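# Press red block flush onto blue block, then release

## Task

Push the red block down onto the blue block so that it seats fully, flush with the blue block rather than perched on its studs, with both blocks still resting on the table. The blocks must be closely aligned and the press must be firm because the fit is tight. The result only counts if it holds without the robot, so open the gripper and move the arm away afterwards.

## Robot and tools

Robot: one 6-joint arm (wxai_follower, a Trossen design) with a two-finger parallel gripper and a camera on the wrist. There is no second arm. Occasionally an outside force briefly pulls on a held part or nudges a loose object.

Frame: all reported poses use the scene frame. Its origin lies on the table surface under the arm base, +z is up, and +y is to the left when facing along +x. The base may be slightly tilted relative to the table. end_effector_position (metres) is the midpoint between the finger pads, roughly 3 to 4 cm short of the fingertips; end_effector_quat_wxyz is its orientation. In the gripper's own frame the fingers extend along +x and close along y. Reported hand position can be off, more so when the arm is stretched out.

execute_actions: argument actions is a list holding zero or one item. An empty list moves nothing and just returns the current state. A motion item has rows (1 to 15 rows) and optional steps (1 to 15, default 15); each step lasts 1/30 s, row k is used at step k, and the final row repeats if steps exceed rows. A wait item has only steps (up to 300), counted from the previous result, with no new command. Optional pictures (boolean) turns camera images in the result on or off; they are included by default. A refused call sends nothing.

Each row is 7 numbers for the single arm. The first six are absolute joint target angles in radians, in this order: waist (-3.054 to 3.054), shoulder (0.000 to 3.142), elbow (0.000 to 2.356), wrist pitch (-1.571 to 1.571), wrist yaw (-1.571 to 1.571), wrist roll (-3.142 to 3.142). They use the same convention as the Joint positions line. A call is refused if a target exceeds a range end by over 0.010 rad and also lies beyond the joint's last reported angle. Real ends may differ from the listed ones by up to 0.010 rad; targets past them get clipped, and the result may then say "joint sent to its limit" (possibly about an earlier, still-running action). No such line does not prove there is more room.

The seventh number is the gripper opening, an absolute setting from -1 to 1: +1 fully open (pad gap 0.088 m), empty fingers touch near -0.80, and lower values add nothing. Full closing needs at least about 0.5 s. grip_measured reports the actual opening on the same scale. To hold something, command roughly 0.07 below grip_measured; a smaller gap means a lighter hold. Readings may carry a constant error of about 1 mm, and when squeezing a hard object they read up to about 3 mm (0.061 on the scale) tighter than the real pad gap. Parts thinner than about 3 mm get proportionally less force. Pad force tops out near 34 to 49 N, with a brief spike on first contact.

Motion: each step the command sent to a joint stays within a fixed lead of its measured angle (0.211 rad for waist, shoulder, elbow; 0.213 wrist pitch; 0.267 wrist yaw; 0.228 wrist roll), and all targets are scaled back if they would put the hand over 70 mm from where it is. Far targets therefore take several calls. Joint friction may leave a joint short of its target, or ignore a tiny change, especially at long reach, so check Joint positions after moves. Between calls the arm keeps heading for the last row sent until it nearly stops or a step is HELD; pushing further needs a new action. Fingers still in motion finish their travel.

Result lines: the state line gives hand pose plus linear (m/s) and angular (rad/s) velocity. Joint positions and Joint velocities list the six joints in column order (rad, rad/s) followed by the pad gap (m, m/s). "joint command not followed" means the controller's collision-clearance check altered or blocked targets (mounting blocks and posts count as arm). HELD marks steps where your row was partly or fully not sent. MOTOR HOT appears from 50 °C; at 95 °C an OVER-TEMPERATURE FAULT holds the arm until it cools, and if it stays hot 30 to 60 s the arm and gripper lose power and go limp. Holding loads heats motors. A torque fault happens when contact torque reaches a load limit (N m: waist 17.6, shoulder 21.8, elbow 21.7, wrist pitch 5.74, wrist yaw 5.72, wrist roll 5.36, including held weight): the arm halts 10 s and drops the rest of the call.

zoom_image: camera is cam_head_left, cam_head_right or cam_wrist; region is [x0, y0, x1, y1] in pixels of that camera's latest 504x504 image, origin top-left, no larger than 504 by 504. It returns a more detailed crop. Calibration (OpenCV pinhole+radial K, D and T_world_to_cam) is provided per camera; head cameras sit near [-0.0999876, -0.350878, 0.949398] and [0.0594299, -0.53226, 0.946281]. Actual cameras can be off by a few degrees and millimetres; wrist camera pose is derived from joint readings.

read_manual: optional section, only "licences"; returns licence text and does not move anything.

finished_scene: pass scene as the number of the current scene. It is final and reports whether the goal was met; the blocks must remain seated afterwards.

Avoid: dropping or slamming blocks, knocking anything off the table, excessive force near the load limits, and leaving the gripper holding the blocks. Move smoothly, align carefully, press firmly, then open and back away.

Each tool is called after "Emit:" by a JSON object that holds its "api" and its "payload", one argument or row to a line.

## Session

Emit:
{"api": "execute_actions", "payload": {
  "actions": []
}}

Scene clock: 0.00 s of 11933.50 s.
end_effector_position=(+0.1076, -0.0907, +0.2330) grip_measured=+0.853 end_effector_quat_wxyz=(+0.569, +0.517, +0.587, +0.256) end_effector_velocity=(-0.005, +0.001, -0.001) end_effector_angular_velocity=(-0.003, -0.004, +0.026)
Joint positions: [ 0.461  0.724  0.943 -1.484 -0.247  0.642  0.081]
Joint velocities: [-0.002 -0.002 -0.002 -0.022 -0.007 -0.022 -0.   ]
Heat: hottest waist 24 °C (+0.0 °C/min).

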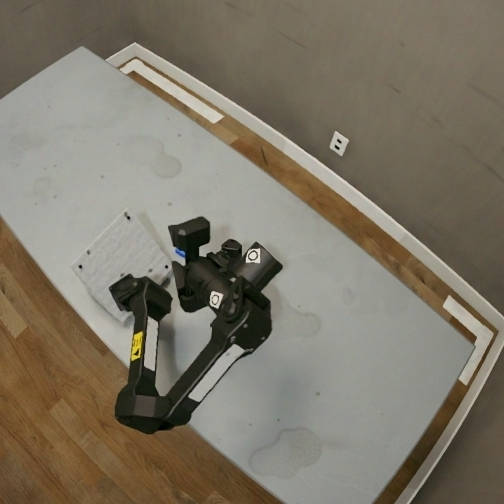

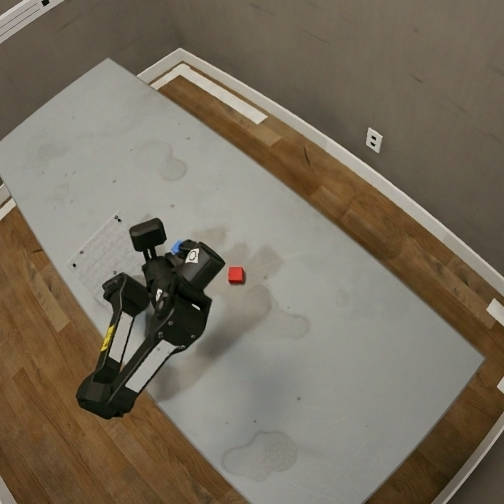

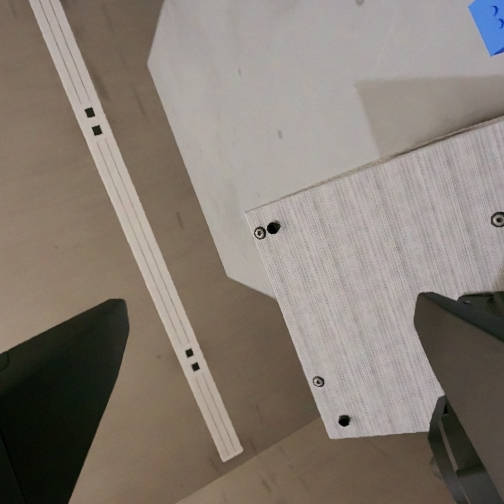

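Emit:
{"api": "execute_actions", "payload": {
  "actions": [
    {"rows":[[0.379,1.473,1.186,-1.428,0.821,0,1]]}
  ],
  "pictures": false
}}

Emit:
{"api": "execute_actions", "payload": {
  "actions": [
    {"steps":60}
  ]
}}

Scene clock: 23.80 s of 11933.50 s.
end_effector_position=(+0.2399, -0.1691, +0.1312) grip_measured=+1.000 end_effector_quat_wxyz=(+0.702, -0.059, +0.702, +0.105) end_effector_velocity=(+0.048, -0.041, -0.051) end_effector_angular_velocity=(-0.690, +0.061, +0.350)
Joint positions: [ 0.379  1.453  1.177 -1.426  0.755  0.013  0.088]
Joint velocities: [-0.002  0.344 -0.002  0.007  0.652 -0.11   0.   ]
Heat: hottest waist 24 °C (+0.0 °C/min).
Steps of this call (steps 1 to 90: nothing new was sent; then 20.30 s passed at rest; steps 91 to 105: all 15 steps of this action). Readings (joint positions):
91: [0.452 0.748 0.964 -1.493 -0.211 0.599]
92: [0.432 0.791 1.008 -1.485 -0.130 0.539]
94: [0.403 0.908 1.111 -1.434 0.020 0.410]
98: [0.384 1.133 1.177 -1.431 0.325 0.154]
105: the state above

Scene clock: 25.80 s of 11933.50 s.
end_effector_position=(+0.2432, -0.1762, +0.1293) grip_measured=+1.000 end_effector_quat_wxyz=(+0.702, -0.088, +0.701, +0.089) end_effector_velocity=(-0.000, +0.003, -0.001) end_effector_angular_velocity=(+0.022, +0.003, -0.014)
Joint positions: [ 0.379  1.466  1.177 -1.426  0.818  0.002  0.088]
Joint velocities: [-0.002 -0.002 -0.002  0.007 -0.022  0.007  0.   ]
Heat: hottest elbow 25 °C (+2.3 °C/min).
Steps of this call (steps 1 to 30: the robot went on to your last target; steps 31 to 60: nothing new was sent). Readings (joint positions):
1: [0.379 1.460 1.177 -1.426 0.775 0.010]
2: [0.379 1.461 1.177 -1.426 0.789 0.008]
4: [0.379 1.462 1.177 -1.426 0.805 0.005]
8: [0.379 1.465 1.177 -1.426 0.815 0.003]
60: the state above
The arm was judged still, so your last target was given up. Only a new action makes it travel on or press farther. Fingers that are still opening or closing keep moving.
camera_calibration (this result's frames):
cam_wrist: T_world_to_cam=[[0.22996, -0.972969, 0.0212019, -0.223222], [-0.906449, -0.206207, 0.36855, 0.168729], [-0.354216, -0.10397, -0.929366, 0.261126], [0, 0, 0, 1]] pos_world=[0.296771, -0.155246, 0.185229]

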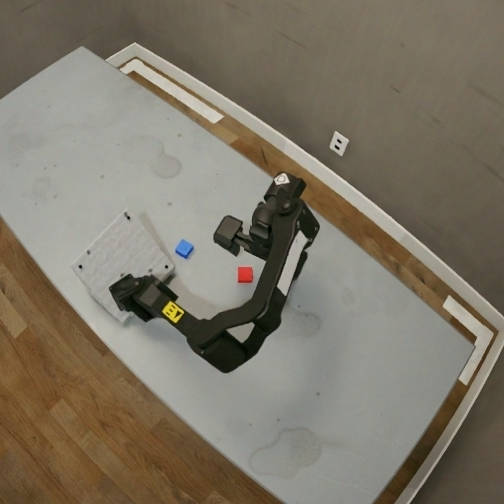

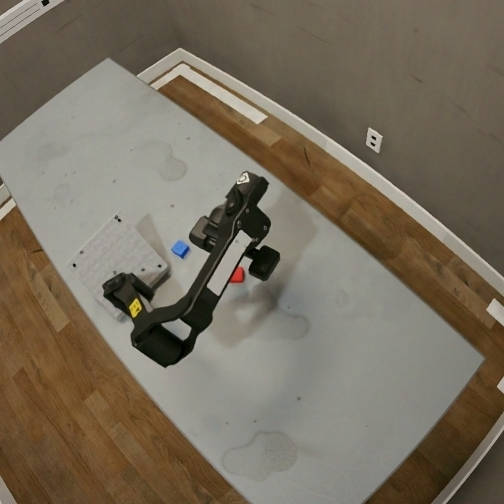

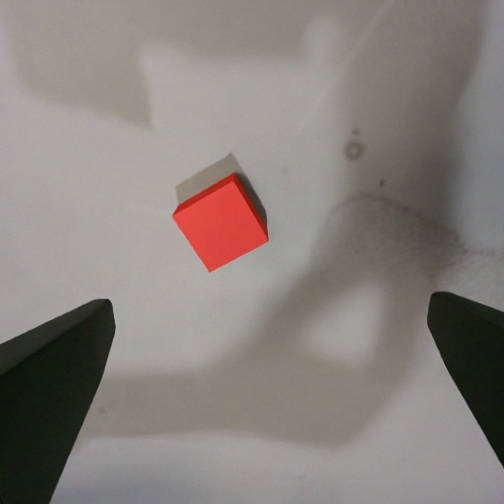

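Emit:
{"api": "execute_actions", "payload": {
  "actions": [
    {"rows":[[0.35,1.465,1.14,-1.35,0.82,-0.15,1],[0.35,1.465,1.14,-1.35,0.82,-0.2,1],[0.32,1.465,1.1,-1.28,0.82,-0.3,1],[0.32,1.465,1.1,-1.28,0.82,-0.4,1],[0.29,1.46,1.05,-1.2,0.82,-0.5,1],[0.29,1.46,1.05,-1.2,0.82,-0.6,1],[0.26,1.46,1.0,-1.13,0.82,-0.7,1],[0.235,1.455,0.96,-1.065,0.826,-0.71,1]]}
  ],
  "pictures": false
}}

Emit:
{"api": "execute_actions", "payload": {
  "actions": [
    {"steps":20}
  ]
}}

Emit:
{"api": "zoom_image", "payload": {
  "camera": "cam_head_left",
  "region": [140,200,300,320]
}}

Scene clock: 43.27 s of 11933.50 s.
end_effector_position=(+0.2459, -0.1600, +0.0705) grip_measured=+1.000 end_effector_quat_wxyz=(+0.660, -0.253, +0.659, +0.257) end_effector_velocity=(+0.007, +0.004, -0.006) end_effector_angular_velocity=(+0.009, -0.030, +0.177)
Joint positions: [ 0.238  1.464  0.973 -1.075  0.822 -0.688  0.088]
Joint velocities: [-0.012  0.002 -0.022  0.081 -0.007 -0.227  0.   ]
Heat: hottest waist 25 °C (+1.4 °C/min).
Steps of this call (steps 1 to 90: nothing new was sent; then 13.97 s passed at rest; steps 91 to 105: all 15 steps of this action). Readings (joint positions):
91: [0.376 1.466 1.174 -1.415 0.818 -0.030]
92: [0.369 1.466 1.169 -1.393 0.818 -0.078]
94: [0.347 1.466 1.145 -1.336 0.819 -0.202]
98: [0.288 1.464 1.051 -1.187 0.819 -0.463]
105: the state above

Scene clock: 43.93 s of 11933.50 s.
end_effector_position=(+0.2463, -0.1596, +0.0696) grip_measured=+1.000 end_effector_quat_wxyz=(+0.658, -0.258, +0.657, +0.262) end_effector_velocity=(-0.005, -0.000, -0.001) end_effector_angular_velocity=(+0.006, +0.021, +0.004)
Joint positions: [ 0.236  1.464  0.97  -1.067  0.823 -0.707  0.088]
Joint velocities: [-0.007 -0.002 -0.002 -0.022 -0.007  0.007  0.   ]
Heat: hottest waist 25 °C (+1.4 °C/min).
Steps of this call (steps 1 to 20: the robot went on to your last target). Readings (joint positions):
1: [0.237 1.464 0.973 -1.073 0.823 -0.694]
2: [0.237 1.464 0.972 -1.072 0.823 -0.698]
4: [0.237 1.464 0.971 -1.069 0.823 -0.703]
8: [0.236 1.464 0.970 -1.068 0.823 -0.707]
20: the state above
camera_calibration (this result's frames):
cam_wrist: T_world_to_cam=[[0.668638, -0.743371, 0.0179954, -0.277711], [-0.696537, -0.617673, 0.365126, 0.0798406], [-0.260308, -0.256671, -0.930784, 0.161127], [0, 0, 0, 1]] pos_world=[0.283242, -0.11577, 0.12582]

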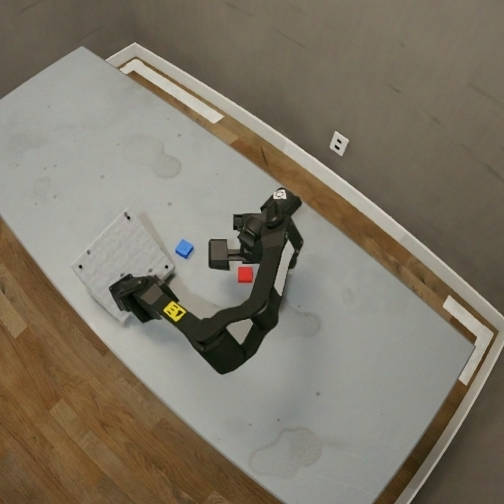

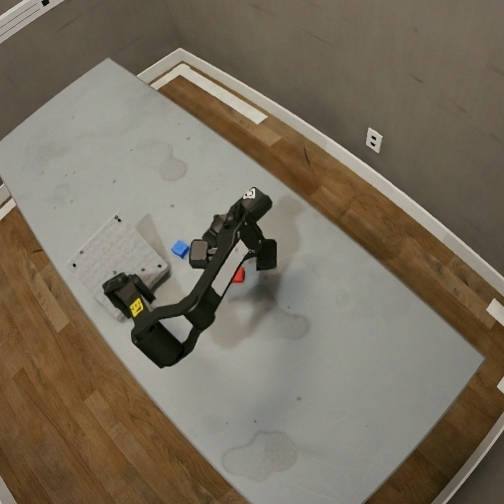

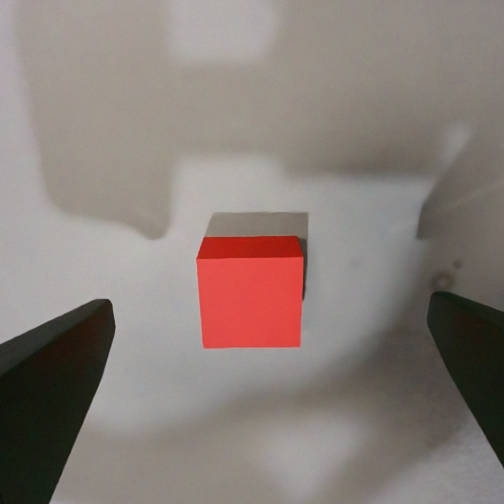

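Region (140, 200, 300, 320) of cam_head_left's 504x504 image, scaled by 3.150, with more detail than that image has; it fills the top 378 rows of this view, and the rest is white.

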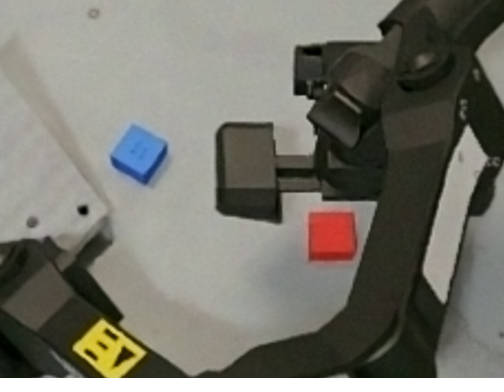

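Emit:
{"api": "execute_actions", "payload": {
  "actions": [
    {"rows":[[0.22,1.45,0.94,-1.03,0.826,-0.74,0.6],[0.22,1.45,0.94,-1.03,0.826,-0.74,0.6],[0.2,1.445,0.91,-0.98,0.826,-0.77,0.6],[0.2,1.445,0.91,-0.98,0.826,-0.77,0.6],[0.18,1.44,0.885,-0.94,0.826,-0.8,0.6],[0.18,1.44,0.885,-0.94,0.826,-0.8,0.6],[0.161,1.44,0.861,-0.9,0.826,-0.83,0.6]]}
  ],
  "pictures": false
}}

Emit:
{"api": "execute_actions", "payload": {
  "actions": [
    {"steps":20}
  ]
}}

Scene clock: 49.90 s of 11933.50 s.
end_effector_position=(+0.2405, -0.1568, +0.0431) grip_measured=+0.604 end_effector_quat_wxyz=(+0.656, -0.263, +0.656, +0.265) end_effector_velocity=(+0.002, -0.002, -0.001) end_effector_angular_velocity=(-0.009, -0.019, -0.010)
Joint positions: [ 0.163  1.45   0.871 -0.905  0.823 -0.826  0.069]
Joint velocities: [-0.007 -0.012 -0.012  0.037  0.007 -0.022 -0.001]
Heat: hottest waist 25 °C (+1.2 °C/min).
Steps of this call (steps 1 to 15: the robot went on to your last target; steps 16 to 90: nothing new was sent; then 2.47 s passed at rest; steps 91 to 105: all 15 steps of this action). Readings (joint positions):
91: [0.235 1.463 0.967 -1.060 0.823 -0.714]
92: [0.231 1.461 0.962 -1.049 0.823 -0.722]
94: [0.217 1.456 0.943 -1.016 0.823 -0.744]
98: [0.180 1.451 0.894 -0.941 0.823 -0.799]
105: the state above

Scene clock: 50.57 s of 11933.50 s.
end_effector_position=(+0.2407, -0.1569, +0.0429) grip_measured=+0.602 end_effector_quat_wxyz=(+0.656, -0.263, +0.656, +0.264) end_effector_velocity=(-0.002, +0.001, -0.000) end_effector_angular_velocity=(+0.008, +0.006, +0.026)
Joint positions: [ 0.162  1.45   0.87  -0.902  0.823 -0.828  0.069]
Joint velocities: [-0.002 -0.002 -0.002 -0.007 -0.007 -0.022 -0.   ]
Heat: hottest waist 25 °C (+1.2 °C/min).
Steps of this call (steps 1 to 15: the robot went on to your last target; steps 16 to 20: nothing new was sent). Readings (joint positions):
1: [0.163 1.450 0.871 -0.904 0.823 -0.826]
2: [0.162 1.450 0.871 -0.904 0.823 -0.827]
4: [0.162 1.450 0.871 -0.903 0.823 -0.827]
8: [0.162 1.450 0.870 -0.903 0.823 -0.828]
20: the state above
The arm was judged still, so your last target was given up. Only a new action makes it travel on or press farther. Fingers that are still opening or closing keep moving.
camera_calibration (this result's frames):
cam_wrist: T_world_to_cam=[[0.676927, -0.735756, 0.0208073, -0.272319], [-0.689482, -0.623951, 0.367831, 0.0845695], [-0.257651, -0.263341, -0.92966, 0.133772], [0, 0, 0, 1]] pos_world=[0.277116, -0.112365, 0.0989216]

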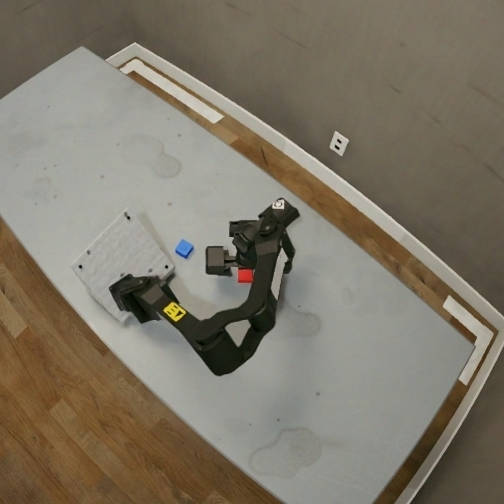

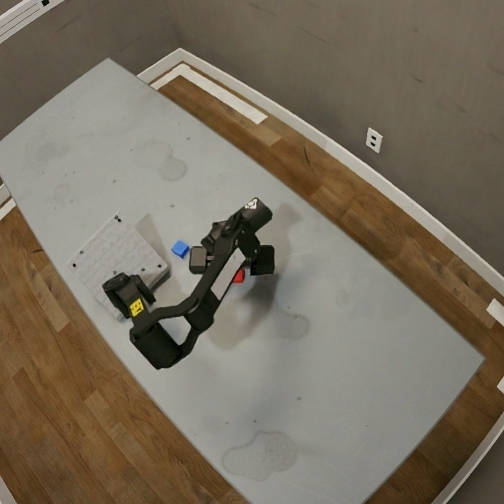

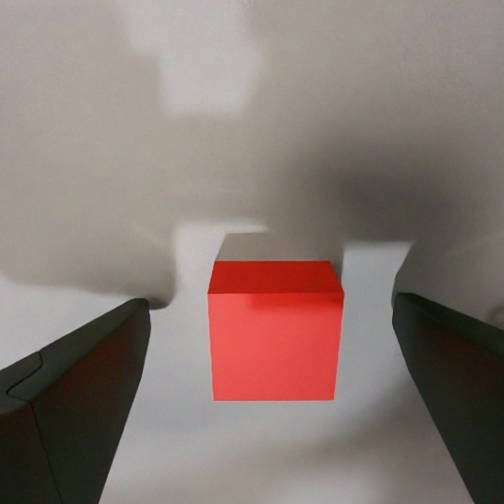

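Emit:
{"api": "execute_actions", "payload": {
  "actions": [
    {"rows":[[0.161,1.44,0.861,-0.9,0.826,-0.83,-0.3]]}
  ],
  "pictures": false
}}

Emit:
{"api": "execute_actions", "payload": {
  "actions": [
    {"rows":[[0.161,1.44,0.861,-0.9,0.826,-0.83,-0.3],[0.161,1.44,0.861,-0.9,0.826,-0.83,-0.3],[0.161,1.44,0.861,-0.9,0.826,-0.83,-0.3],[0.161,1.44,0.861,-0.9,0.826,-0.83,-0.3],[0.19,1.45,0.9,-0.96,0.826,-0.8,-0.3],[0.22,1.45,0.94,-1.02,0.826,-0.75,-0.3],[0.26,1.45,0.98,-1.1,0.82,-0.7,-0.3],[0.3,1.46,1.0,-1.17,0.82,-0.6,-0.3],[0.35,1.47,1.0,-1.22,0.81,-0.5,-0.3],[0.4,1.48,1.0,-1.25,0.8,-0.4,-0.3]]}
  ],
  "pictures": false
}}

Emit:
{"api": "execute_actions", "payload": {
  "actions": [
    {"rows":[[0.45,1.5,0.97,-1.24,0.79,-0.3,-0.3],[0.5,1.53,0.94,-1.23,0.78,-0.2,-0.3],[0.55,1.56,0.91,-1.22,0.77,-0.1,-0.3],[0.6,1.59,0.88,-1.21,0.75,0,-0.3],[0.65,1.62,0.86,-1.2,0.74,0.1,-0.3],[0.7,1.65,0.84,-1.2,0.72,0.2,-0.3],[0.76,1.68,0.8,-1.2,0.70,0.5,-0.3]]}
  ],
  "pictures": false
}}

Emit:
{"api": "execute_actions", "payload": {
  "actions": [
    {"steps":25}
  ]
}}

Scene clock: 67.70 s of 11933.50 s.
end_effector_position=(+0.2408, -0.1572, +0.0433) grip_measured=-0.170 end_effector_quat_wxyz=(+0.657, -0.263, +0.656, +0.263) end_effector_velocity=(-0.004, +0.003, -0.002) end_effector_angular_velocity=(+0.022, +0.012, +0.011)
Joint positions: [ 0.162  1.448  0.87  -0.901  0.824 -0.828  0.031]
Joint velocities: [-0.007 -0.002 -0.007 -0.007 -0.022 -0.007 -0.   ]
Heat: hottest waist 26 °C (+2.0 °C/min).
Steps of this call (steps 1 to 90: nothing new was sent; then 13.63 s passed at rest; steps 91 to 105: all 15 steps of this action). Readings (joint positions):
91: [0.162 1.450 0.870 -0.902 0.823 -0.828]
92: [0.162 1.450 0.870 -0.902 0.823 -0.828]
94: [0.162 1.450 0.870 -0.902 0.823 -0.828]
98: [0.163 1.448 0.870 -0.902 0.823 -0.828]
105: the state above

Scene clock: 68.20 s of 11933.50 s.
end_effector_position=(+0.2353, -0.1379, +0.0977) grip_measured=-0.170 end_effector_quat_wxyz=(+0.668, -0.236, +0.662, +0.246) end_effector_velocity=(-0.022, +0.023, +0.007) end_effector_angular_velocity=(-0.002, +0.101, -0.136)
Joint positions: [ 0.389  1.47   0.987 -1.232  0.804 -0.435  0.031]
Joint velocities: [ 0.095  0.066 -0.002 -0.168 -0.037  0.374 -0.   ]
Heat: hottest waist 26 °C (+2.0 °C/min).
Steps of this call (steps 1 to 15: all 15 steps of this action). Readings (joint positions):
1: [0.162 1.448 0.870 -0.901 0.824 -0.828]
2: [0.162 1.448 0.870 -0.901 0.824 -0.828]
4: [0.162 1.448 0.870 -0.901 0.824 -0.828]
8: [0.216 1.450 0.919 -1.037 0.824 -0.733]
15: the state above

Scene clock: 68.70 s of 11933.50 s.
end_effector_position=(+0.1946, -0.0352, +0.0991) grip_measured=-0.170 end_effector_quat_wxyz=(+0.698, -0.114, +0.698, +0.110) end_effector_velocity=(+0.001, +0.006, +0.006) end_effector_angular_velocity=(+0.014, -0.033, -0.708)
Joint positions: [ 0.752  1.672  0.811 -1.202  0.705  0.432  0.031]
Joint velocities: [ 0.037 -0.002  0.002  0.007 -0.007  0.725  0.   ]
Heat: hottest waist 26 °C (+2.0 °C/min).
Steps of this call (steps 1 to 15: all 15 steps of this action). Readings (joint positions):
1: [0.396 1.475 0.987 -1.237 0.803 -0.403]
2: [0.414 1.483 0.982 -1.236 0.803 -0.348]
4: [0.485 1.515 0.956 -1.224 0.790 -0.218]
8: [0.675 1.629 0.860 -1.204 0.726 0.040]
15: the state above

Scene clock: 69.53 s of 11933.50 s.
end_effector_position=(+0.1941, -0.0344, +0.0993) grip_measured=-0.170 end_effector_quat_wxyz=(+0.701, -0.092, +0.701, +0.088) end_effector_velocity=(-0.004, +0.000, +0.000) end_effector_angular_velocity=(+0.015, +0.018, -0.007)
Joint positions: [ 0.756  1.674  0.81  -1.202  0.703  0.498  0.031]
Joint velocities: [-0.002 -0.007 -0.002 -0.007 -0.022  0.007 -0.   ]
Heat: hottest waist 26 °C (+2.0 °C/min).
Steps of this call (steps 1 to 25: the robot went on to your last target). Readings (joint positions):
1: [0.753 1.672 0.811 -1.202 0.704 0.453]
2: [0.754 1.673 0.811 -1.202 0.704 0.467]
4: [0.755 1.673 0.811 -1.202 0.704 0.483]
8: [0.756 1.674 0.810 -1.202 0.703 0.495]
25: the state above
camera_calibration (this result's frames):
cam_wrist: T_world_to_cam=[[0.233714, -0.971888, 0.0284865, -0.0747894], [-0.906069, -0.207071, 0.369, 0.164417], [-0.352728, -0.112051, -0.928993, 0.230087], [0, 0, 0, 1]] pos_world=[0.247611, -0.0128594, 0.15521]

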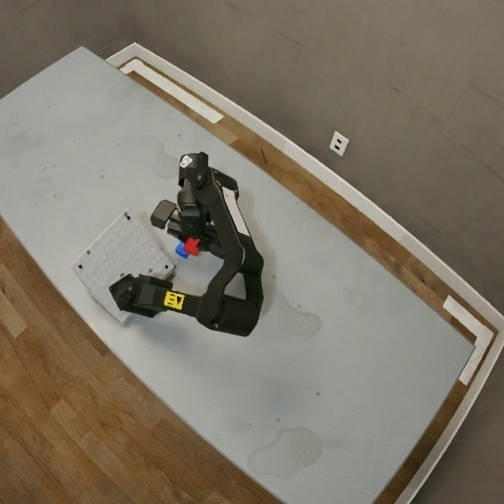

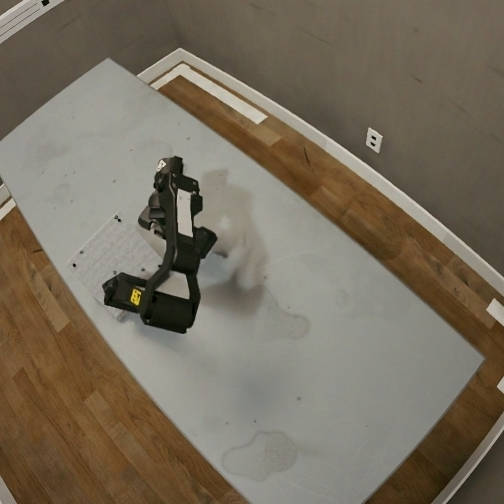

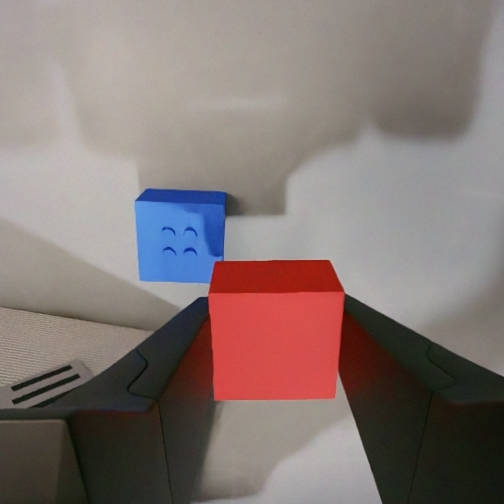

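Emit:
{"api": "execute_actions", "payload": {
  "actions": [
    {"rows":[[0.76,1.7,0.79,-1.17,0.702,0.545,-0.3],[0.76,1.72,0.78,-1.14,0.702,0.545,-0.3],[0.76,1.74,0.77,-1.11,0.702,0.545,-0.3],[0.76,1.76,0.76,-1.08,0.702,0.545,-0.3],[0.76,1.78,0.75,-1.04,0.702,0.545,-0.3],[0.75,1.805,0.731,-0.998,0.702,0.545,-0.3]]}
  ],
  "pictures": false
}}

Emit:
{"api": "execute_actions", "payload": {
  "actions": [
    {"steps":20}
  ]
}}

Emit:
{"api": "zoom_image", "payload": {
  "camera": "cam_wrist",
  "region": [170,190,380,320]
}}

Emit:
{"api": "zoom_image", "payload": {
  "camera": "cam_head_left",
  "region": [150,215,220,285]
}}

Scene clock: 80.23 s of 11933.50 s.
end_effector_position=(+0.1933, -0.0034, +0.0704) grip_measured=-0.170 end_effector_quat_wxyz=(+0.704, -0.073, +0.703, +0.071) end_effector_velocity=(+0.002, -0.000, -0.002) end_effector_angular_velocity=(-0.004, -0.001, +0.015)
Joint positions: [ 0.751  1.797  0.741 -1.003  0.703  0.543  0.031]
Joint velocities: [-0.007  0.007  0.002  0.007  0.007 -0.022 -0.   ]
Heat: hottest waist 26 °C (+2.0 °C/min).
Steps of this call (steps 1 to 15: the robot went on to your last target; steps 16 to 90: nothing new was sent; then 7.20 s passed at rest; steps 91 to 105: all 15 steps of this action). Readings (joint positions):
91: [0.757 1.676 0.809 -1.197 0.703 0.507]
92: [0.757 1.682 0.805 -1.183 0.703 0.519]
94: [0.757 1.709 0.794 -1.139 0.703 0.532]
98: [0.754 1.779 0.755 -1.036 0.703 0.540]
105: the state above

Scene clock: 80.90 s of 11933.50 s.
end_effector_position=(+0.1888, -0.0035, +0.0662) grip_measured=-0.170 end_effector_quat_wxyz=(+0.698, -0.076, +0.708, +0.070) end_effector_velocity=(-0.001, -0.000, +0.000) end_effector_angular_velocity=(+0.004, +0.008, +0.007)
Joint positions: [ 0.747  1.804  0.726 -0.997  0.701  0.547  0.031]
Joint velocities: [-0.002 -0.002  0.002 -0.007 -0.007 -0.007 -0.   ]
Heat: hottest waist 26 °C (+2.0 °C/min).
Steps of this call (steps 1 to 20: the robot went on to your last target). Readings (joint positions):
1: [0.751 1.797 0.741 -1.002 0.703 0.543]
2: [0.751 1.798 0.741 -1.001 0.703 0.543]
4: [0.750 1.798 0.740 -1.001 0.701 0.543]
8: [0.744 1.804 0.719 -1.020 0.678 0.549]
20: the state above
camera_calibration (this result's frames):
cam_wrist: T_world_to_cam=[[0.185588, -0.982189, 0.029353, -0.0335234], [-0.909917, -0.160502, 0.38248, 0.178267], [-0.370956, -0.0976925, -0.923498, 0.204013], [0, 0, 0, 1]] pos_world=[0.244109, 0.0156164, 0.121206]

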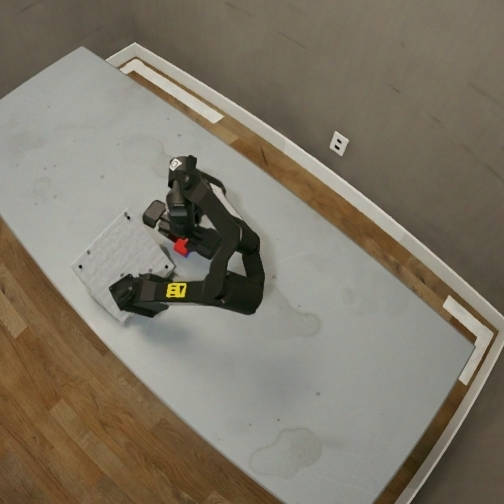

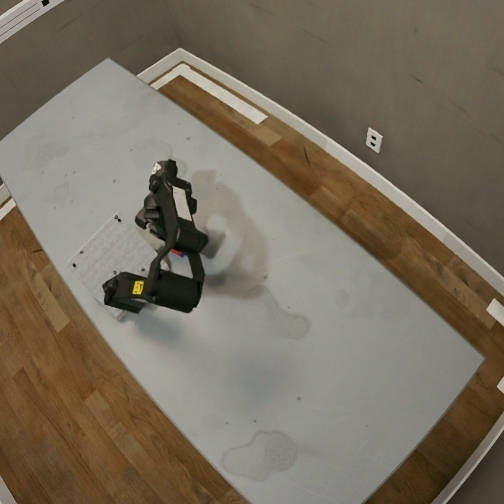

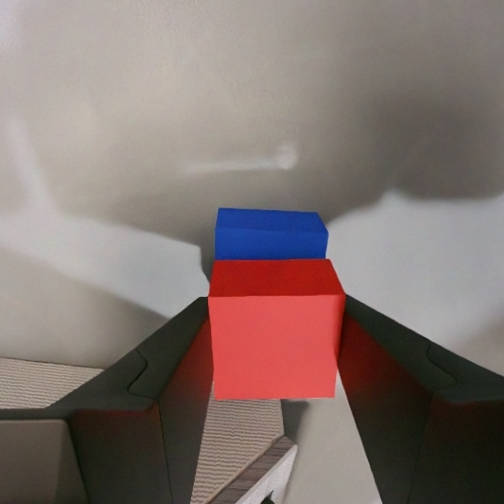

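Region (170, 190, 380, 320) of cam_wrist's 504x504 image, scaled by 2.400, with more detail than that image has; it fills the top 312 rows of this view, and the rest is white.

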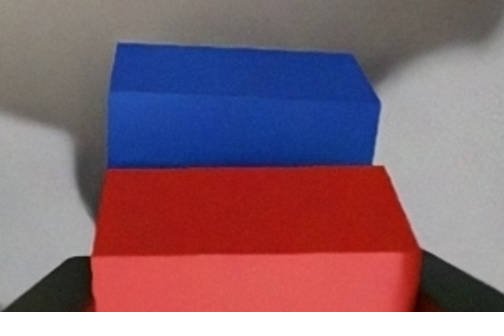

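Region (150, 215, 220, 285) of cam_head_left's 504x504 image, scaled by 7.200, with more detail than that image has.

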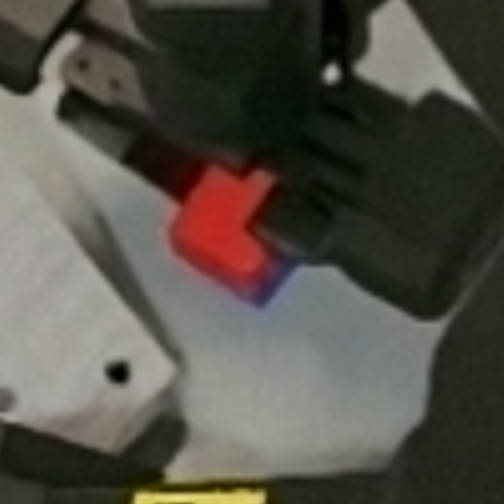

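Emit:
{"api": "execute_actions", "payload": {
  "actions": [
    {"rows":[[0.746,1.805,0.758,-0.995,0.707,0.59,-0.3]]}
  ]
}}

Emit:
{"api": "zoom_image", "payload": {
  "camera": "cam_wrist",
  "region": [170,190,380,320]
}}

Scene clock: 93.70 s of 11933.50 s.
end_effector_position=(+0.1948, -0.0025, +0.0695) grip_measured=-0.170 end_effector_quat_wxyz=(+0.705, -0.055, +0.705, +0.054) end_effector_velocity=(-0.001, -0.000, -0.000) end_effector_angular_velocity=(+0.002, +0.011, -0.004)
Joint positions: [ 0.747  1.804  0.745 -0.997  0.704  0.588  0.031]
Joint velocities: [-0.002  0.002  0.002 -0.007 -0.007  0.007 -0.   ]
Heat: hottest waist 27 °C (+2.0 °C/min).
Steps of this call (steps 1 to 15: the robot went on to your last target; steps 16 to 90: nothing new was sent; then 9.30 s passed at rest; steps 91 to 105: all 15 steps of this action). Readings (joint positions):
91: [0.747 1.804 0.728 -0.997 0.701 0.554]
92: [0.747 1.804 0.731 -0.997 0.701 0.564]
94: [0.747 1.804 0.739 -0.997 0.703 0.577]
98: [0.747 1.804 0.745 -0.997 0.704 0.585]
105: the state above
camera_calibration (this result's frames):
cam_wrist: T_world_to_cam=[[0.133199, -0.990793, 0.02423, -0.0232196], [-0.922082, -0.114924, 0.369537, 0.185966], [-0.36335, -0.0715639, -0.9289, 0.208385], [0, 0, 0, 1]] pos_world=[0.250285, 0.013279, 0.12541]

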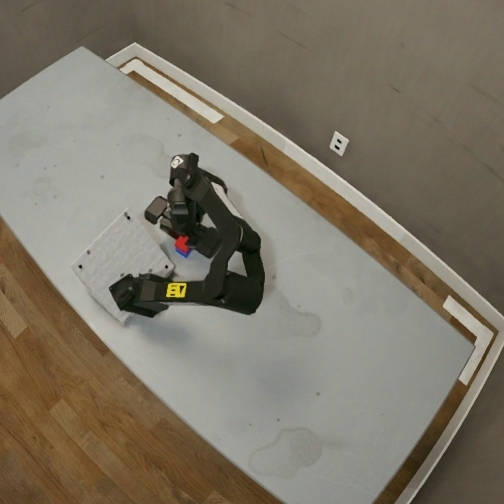

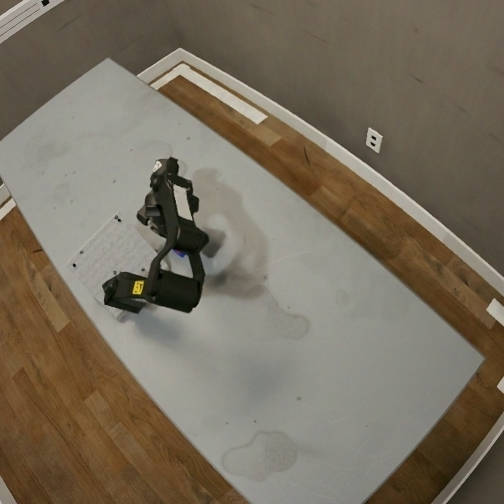

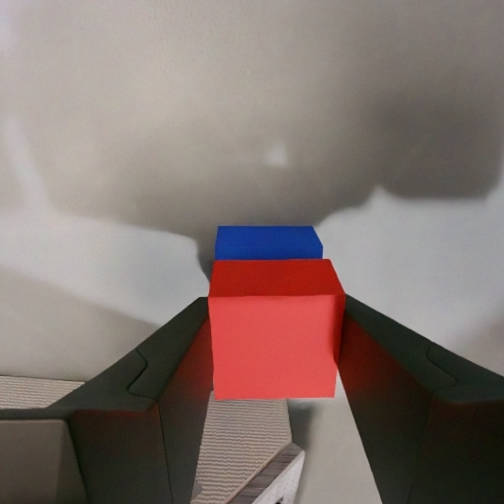

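Region (170, 190, 380, 320) of cam_wrist's 504x504 image, scaled by 2.400, with more detail than that image has; it fills the top 312 rows of this view, and the rest is white.

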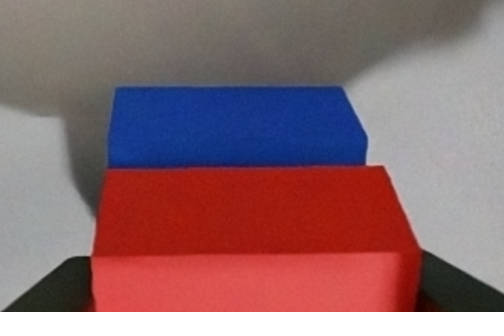

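Emit:
{"api": "execute_actions", "payload": {
  "actions": [
    {"rows":[[0.734,1.815,0.726,-0.969,0.712,0.579,-0.3]]}
  ]
}}

Emit:
{"api": "zoom_image", "payload": {
  "camera": "cam_wrist",
  "region": [170,190,380,320]
}}

Scene clock: 97.07 s of 11933.50 s.
end_effector_position=(+0.1956, -0.0018, +0.0656) grip_measured=-0.170 end_effector_quat_wxyz=(+0.706, -0.051, +0.705, +0.051) end_effector_velocity=(-0.004, -0.003, +0.000) end_effector_angular_velocity=(-0.003, +0.016, +0.017)
Joint positions: [ 0.735  1.809  0.736 -0.972  0.709  0.581  0.031]
Joint velocities: [-0.002 -0.007 -0.002 -0.022 -0.007 -0.007  0.   ]
Heat: hottest waist 27 °C (+2.0 °C/min).
Steps of this call (steps 1 to 15: the robot went on to your last target; steps 16 to 86: nothing new was sent; steps 87 to 101: all 15 steps of this action). Readings (joint positions):
87: [0.742 1.809 0.751 -0.992 0.706 0.588]
88: [0.740 1.809 0.749 -0.984 0.707 0.587]
90: [0.737 1.809 0.742 -0.978 0.707 0.584]
94: [0.735 1.809 0.737 -0.973 0.708 0.582]
101: the state above
camera_calibration (this result's frames):
cam_wrist: T_world_to_cam=[[0.124075, -0.992016, 0.0225795, -0.0206661], [-0.923579, -0.107136, 0.368135, 0.188637], [-0.362776, -0.0665304, -0.929498, 0.205037], [0, 0, 0, 1]] pos_world=[0.251168, 0.0133499, 0.121604]

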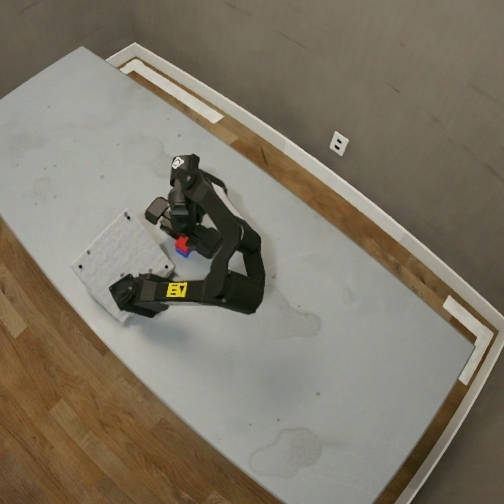

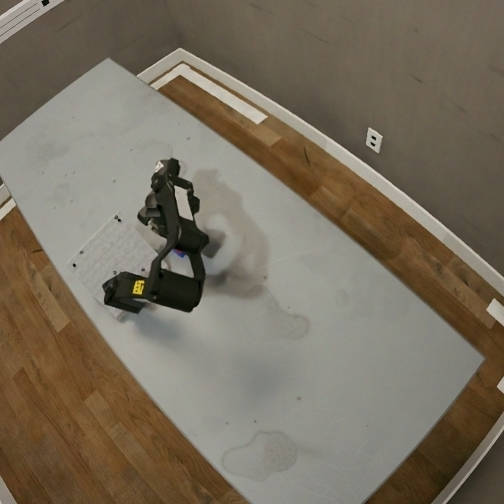

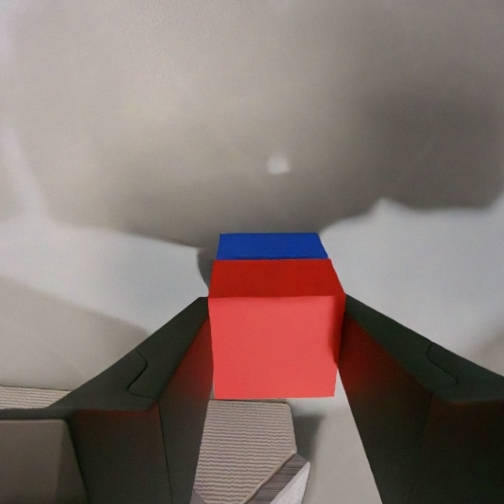

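Region (170, 190, 380, 320) of cam_wrist's 504x504 image, scaled by 2.400, with more detail than that image has; it fills the top 312 rows of this view, and the rest is white.

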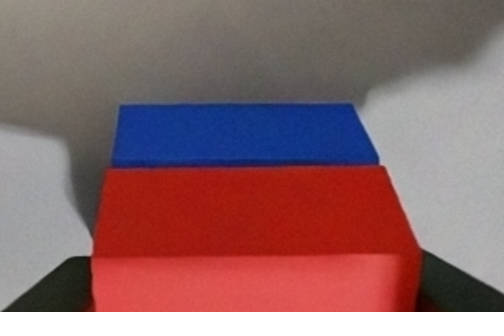

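Emit:
{"api": "execute_actions", "payload": {
  "actions": [
    {"rows":[[0.732,1.797,0.718,-0.966,0.712,0.577,-0.3]]}
  ]
}}

Emit:
{"api": "zoom_image", "payload": {
  "camera": "cam_wrist",
  "region": [170,190,380,320]
}}

Scene clock: 102.10 s of 11933.50 s.
end_effector_position=(+0.1939, -0.0024, +0.0643) grip_measured=-0.170 end_effector_quat_wxyz=(+0.705, -0.052, +0.706, +0.051) end_effector_velocity=(-0.005, -0.002, +0.001) end_effector_angular_velocity=(+0.010, +0.023, -0.001)
Joint positions: [ 0.733  1.806  0.728 -0.968  0.709  0.58   0.031]
Joint velocities: [-0.002 -0.012 -0.002 -0.022 -0.022  0.007 -0.   ]
Heat: hottest waist 27 °C (+2.0 °C/min).
Steps of this call (steps 1 to 15: the robot went on to your last target; steps 16 to 90: nothing new was sent; then 1.53 s passed at rest; steps 91 to 105: all 15 steps of this action). Readings (joint positions):
91: [0.734 1.809 0.735 -0.970 0.709 0.581]
92: [0.734 1.809 0.733 -0.969 0.709 0.580]
94: [0.733 1.808 0.730 -0.969 0.709 0.580]
98: [0.733 1.807 0.728 -0.968 0.709 0.580]
105: the state above
camera_calibration (this result's frames):
cam_wrist: T_world_to_cam=[[0.125594, -0.991801, 0.0236168, -0.0213795], [-0.922595, -0.108012, 0.37034, 0.187161], [-0.364753, -0.0683013, -0.928596, 0.203439], [0, 0, 0, 1]] pos_world=[0.249564, 0.0129065, 0.120104]

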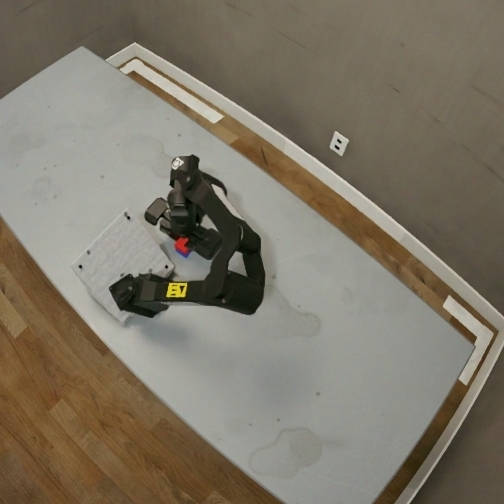

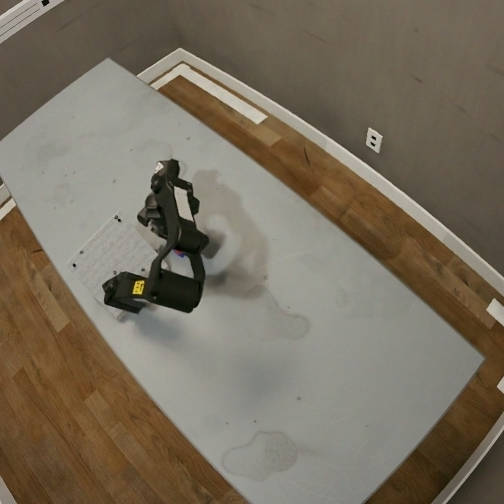

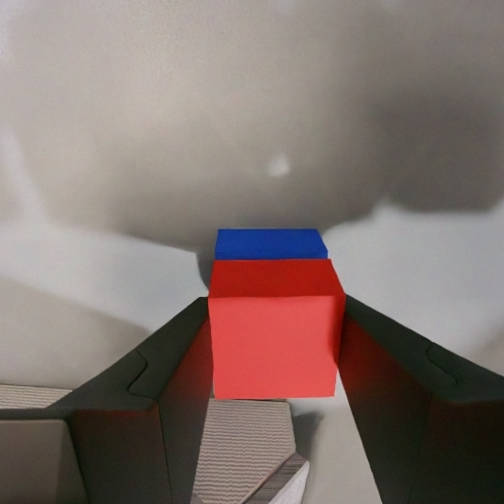

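Region (170, 190, 380, 320) of cam_wrist's 504x504 image, scaled by 2.400, with more detail than that image has; it fills the top 312 rows of this view, and the rest is white.

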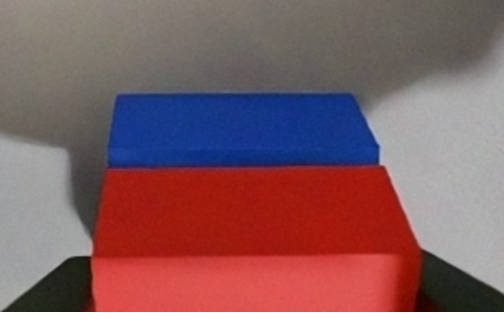

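Emit:
{"api": "execute_actions", "payload": {
  "actions": [
    {"rows":[[0.731,1.806,0.718,-0.959,0.715,0.575,-0.3],[0.731,1.806,0.718,-0.959,0.715,0.575,-0.3],[0.731,1.806,0.718,-0.959,0.715,0.575,-0.3],[0.731,1.806,0.718,-0.959,0.715,0.575,-0.3],[0.728,1.81,0.715,-0.953,0.716,0.572,-0.3],[0.725,1.812,0.712,-0.948,0.718,0.568,-0.3],[0.722,1.814,0.709,-0.942,0.719,0.565,-0.3],[0.719,1.816,0.706,-0.937,0.72,0.562,-0.3],[0.712,1.82,0.697,-0.937,0.72,0.562,-0.3]]}
  ]
}}

Emit:
{"api": "zoom_image", "payload": {
  "camera": "cam_wrist",
  "region": [170,190,380,320]
}}

Scene clock: 110.30 s of 11933.50 s.
end_effector_position=(+0.1949, -0.0013, +0.0627) grip_measured=-0.170 end_effector_quat_wxyz=(+0.707, -0.052, +0.703, +0.054) end_effector_velocity=(-0.004, -0.001, -0.001) end_effector_angular_velocity=(-0.001, +0.014, +0.014)
Joint positions: [ 0.73   1.806  0.722 -0.949  0.712  0.565  0.031]
Joint velocities: [-0.002 -0.002 -0.007 -0.007 -0.007 -0.007  0.   ]
Heat: hottest waist 27 °C (+2.0 °C/min).
Steps of this call (steps 1 to 15: the robot went on to your last target; steps 16 to 90: nothing new was sent; then 4.70 s passed at rest; steps 91 to 105: all 15 steps of this action). Readings (joint positions):
91: [0.732 1.806 0.728 -0.967 0.709 0.579]
92: [0.732 1.806 0.728 -0.965 0.710 0.579]
94: [0.732 1.806 0.728 -0.963 0.711 0.578]
98: [0.731 1.806 0.725 -0.954 0.712 0.571]
105: the state above
camera_calibration (this result's frames):
cam_wrist: T_world_to_cam=[[0.129998, -0.991292, 0.0209978, -0.0210879], [-0.924724, -0.113572, 0.3633, 0.189598], [-0.357751, -0.0666453, -0.931436, 0.201203], [0, 0, 0, 1]] pos_world=[0.250048, 0.0140381, 0.11897]

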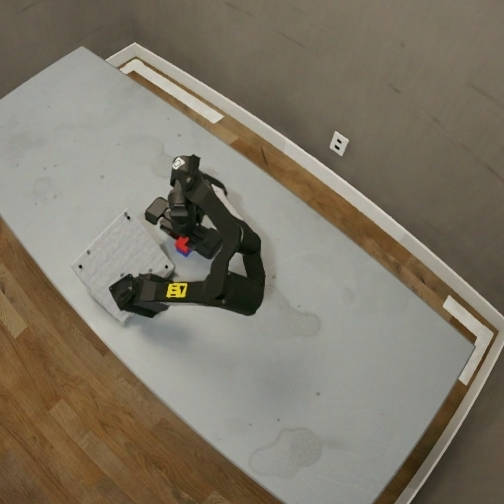

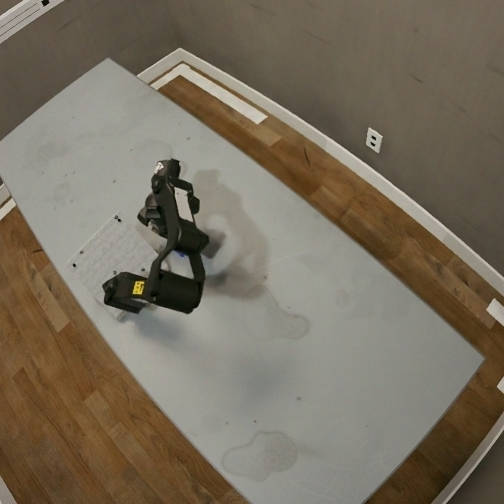

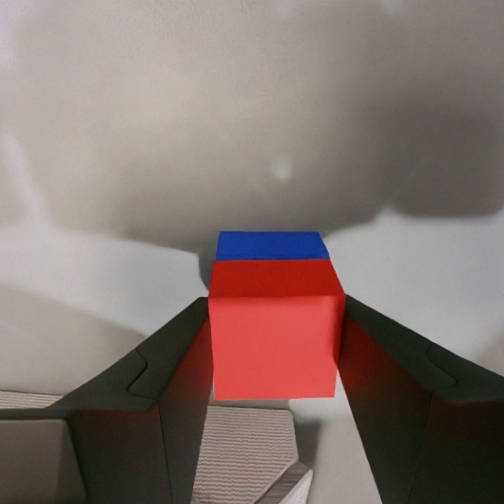

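Region (170, 190, 380, 320) of cam_wrist's 504x504 image, scaled by 2.400, with more detail than that image has; it fills the top 312 rows of this view, and the rest is white.

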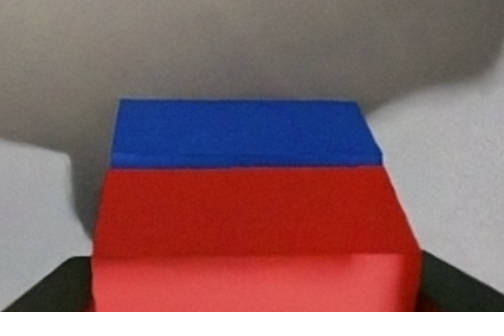

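Push harder.

Emit:
{"api": "execute_actions", "payload": {
  "actions": [
    {"rows":[[0.706,1.824,0.691,-0.94,0.722,0.572,-0.3],[0.706,1.824,0.691,-0.94,0.722,0.572,-0.3],[0.7,1.829,0.684,-0.94,0.722,0.572,-0.3],[0.7,1.829,0.684,-0.94,0.722,0.572,-0.3],[0.693,1.835,0.675,-0.94,0.722,0.572,-0.3],[0.693,1.835,0.675,-0.94,0.722,0.572,-0.3],[0.685,1.842,0.665,-0.94,0.722,0.572,-0.3]]}
  ]
}}

Emit:
{"api": "zoom_image", "payload": {
  "camera": "cam_wrist",
  "region": [170,190,380,320]
}}

Scene clock: 116.23 s of 11933.50 s.
end_effector_position=(+0.1930, -0.0017, +0.0610) grip_measured=-0.170 end_effector_quat_wxyz=(+0.706, -0.052, +0.705, +0.052) end_effector_velocity=(-0.002, -0.001, -0.000) end_effector_angular_velocity=(+0.002, +0.011, +0.010)
Joint positions: [ 0.728  1.806  0.714 -0.946  0.713  0.569  0.031]
Joint velocities: [-0.002 -0.002 -0.002 -0.007 -0.007 -0.007 -0.   ]
Heat: hottest waist 27 °C (+1.0 °C/min).
Steps of this call (steps 1 to 15: the robot went on to your last target; steps 16 to 90: nothing new was sent; then 2.43 s passed at rest; steps 91 to 105: all 15 steps of this action). Readings (joint positions):
91: [0.730 1.806 0.720 -0.949 0.713 0.564]
92: [0.730 1.806 0.720 -0.949 0.713 0.565]
94: [0.729 1.806 0.718 -0.948 0.713 0.567]
98: [0.728 1.806 0.714 -0.946 0.713 0.569]
105: the state above
camera_calibration (this result's frames):
cam_wrist: T_world_to_cam=[[0.127478, -0.991568, 0.0232884, -0.0208534], [-0.923562, -0.110108, 0.367299, 0.187916], [-0.361638, -0.0683307, -0.929811, 0.199569], [0, 0, 0, 1]] pos_world=[0.248382, 0.0136502, 0.117025]

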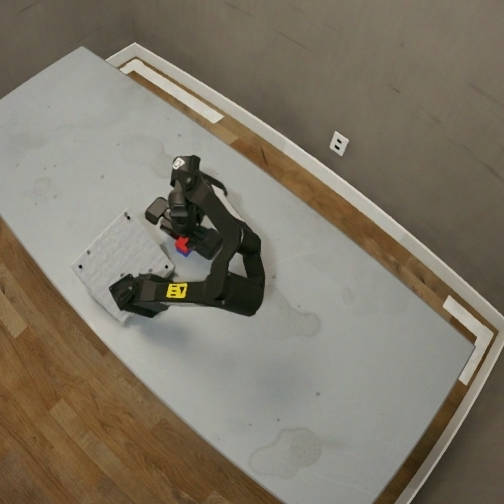

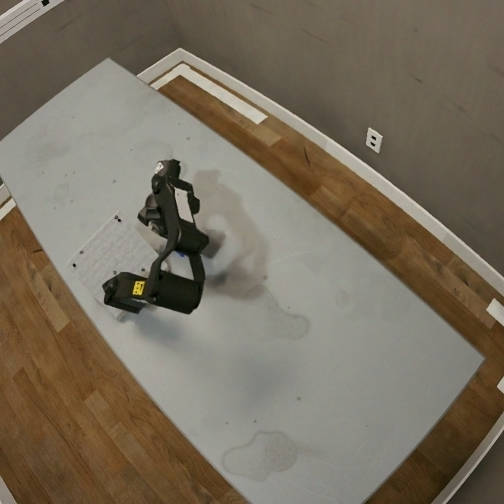

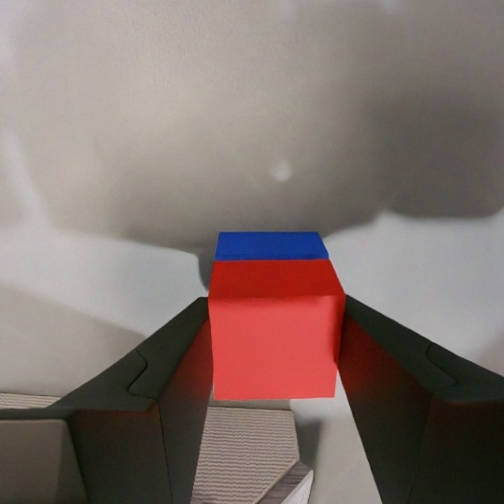

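Region (170, 190, 380, 320) of cam_wrist's 504x504 image, scaled by 2.400, with more detail than that image has; it fills the top 312 rows of this view, and the rest is white.

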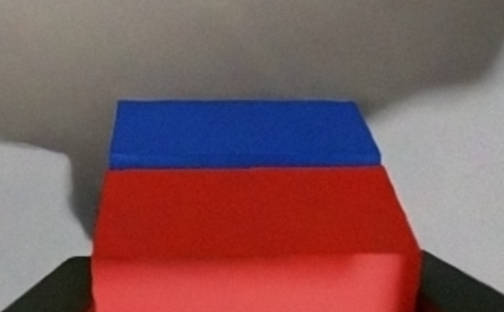

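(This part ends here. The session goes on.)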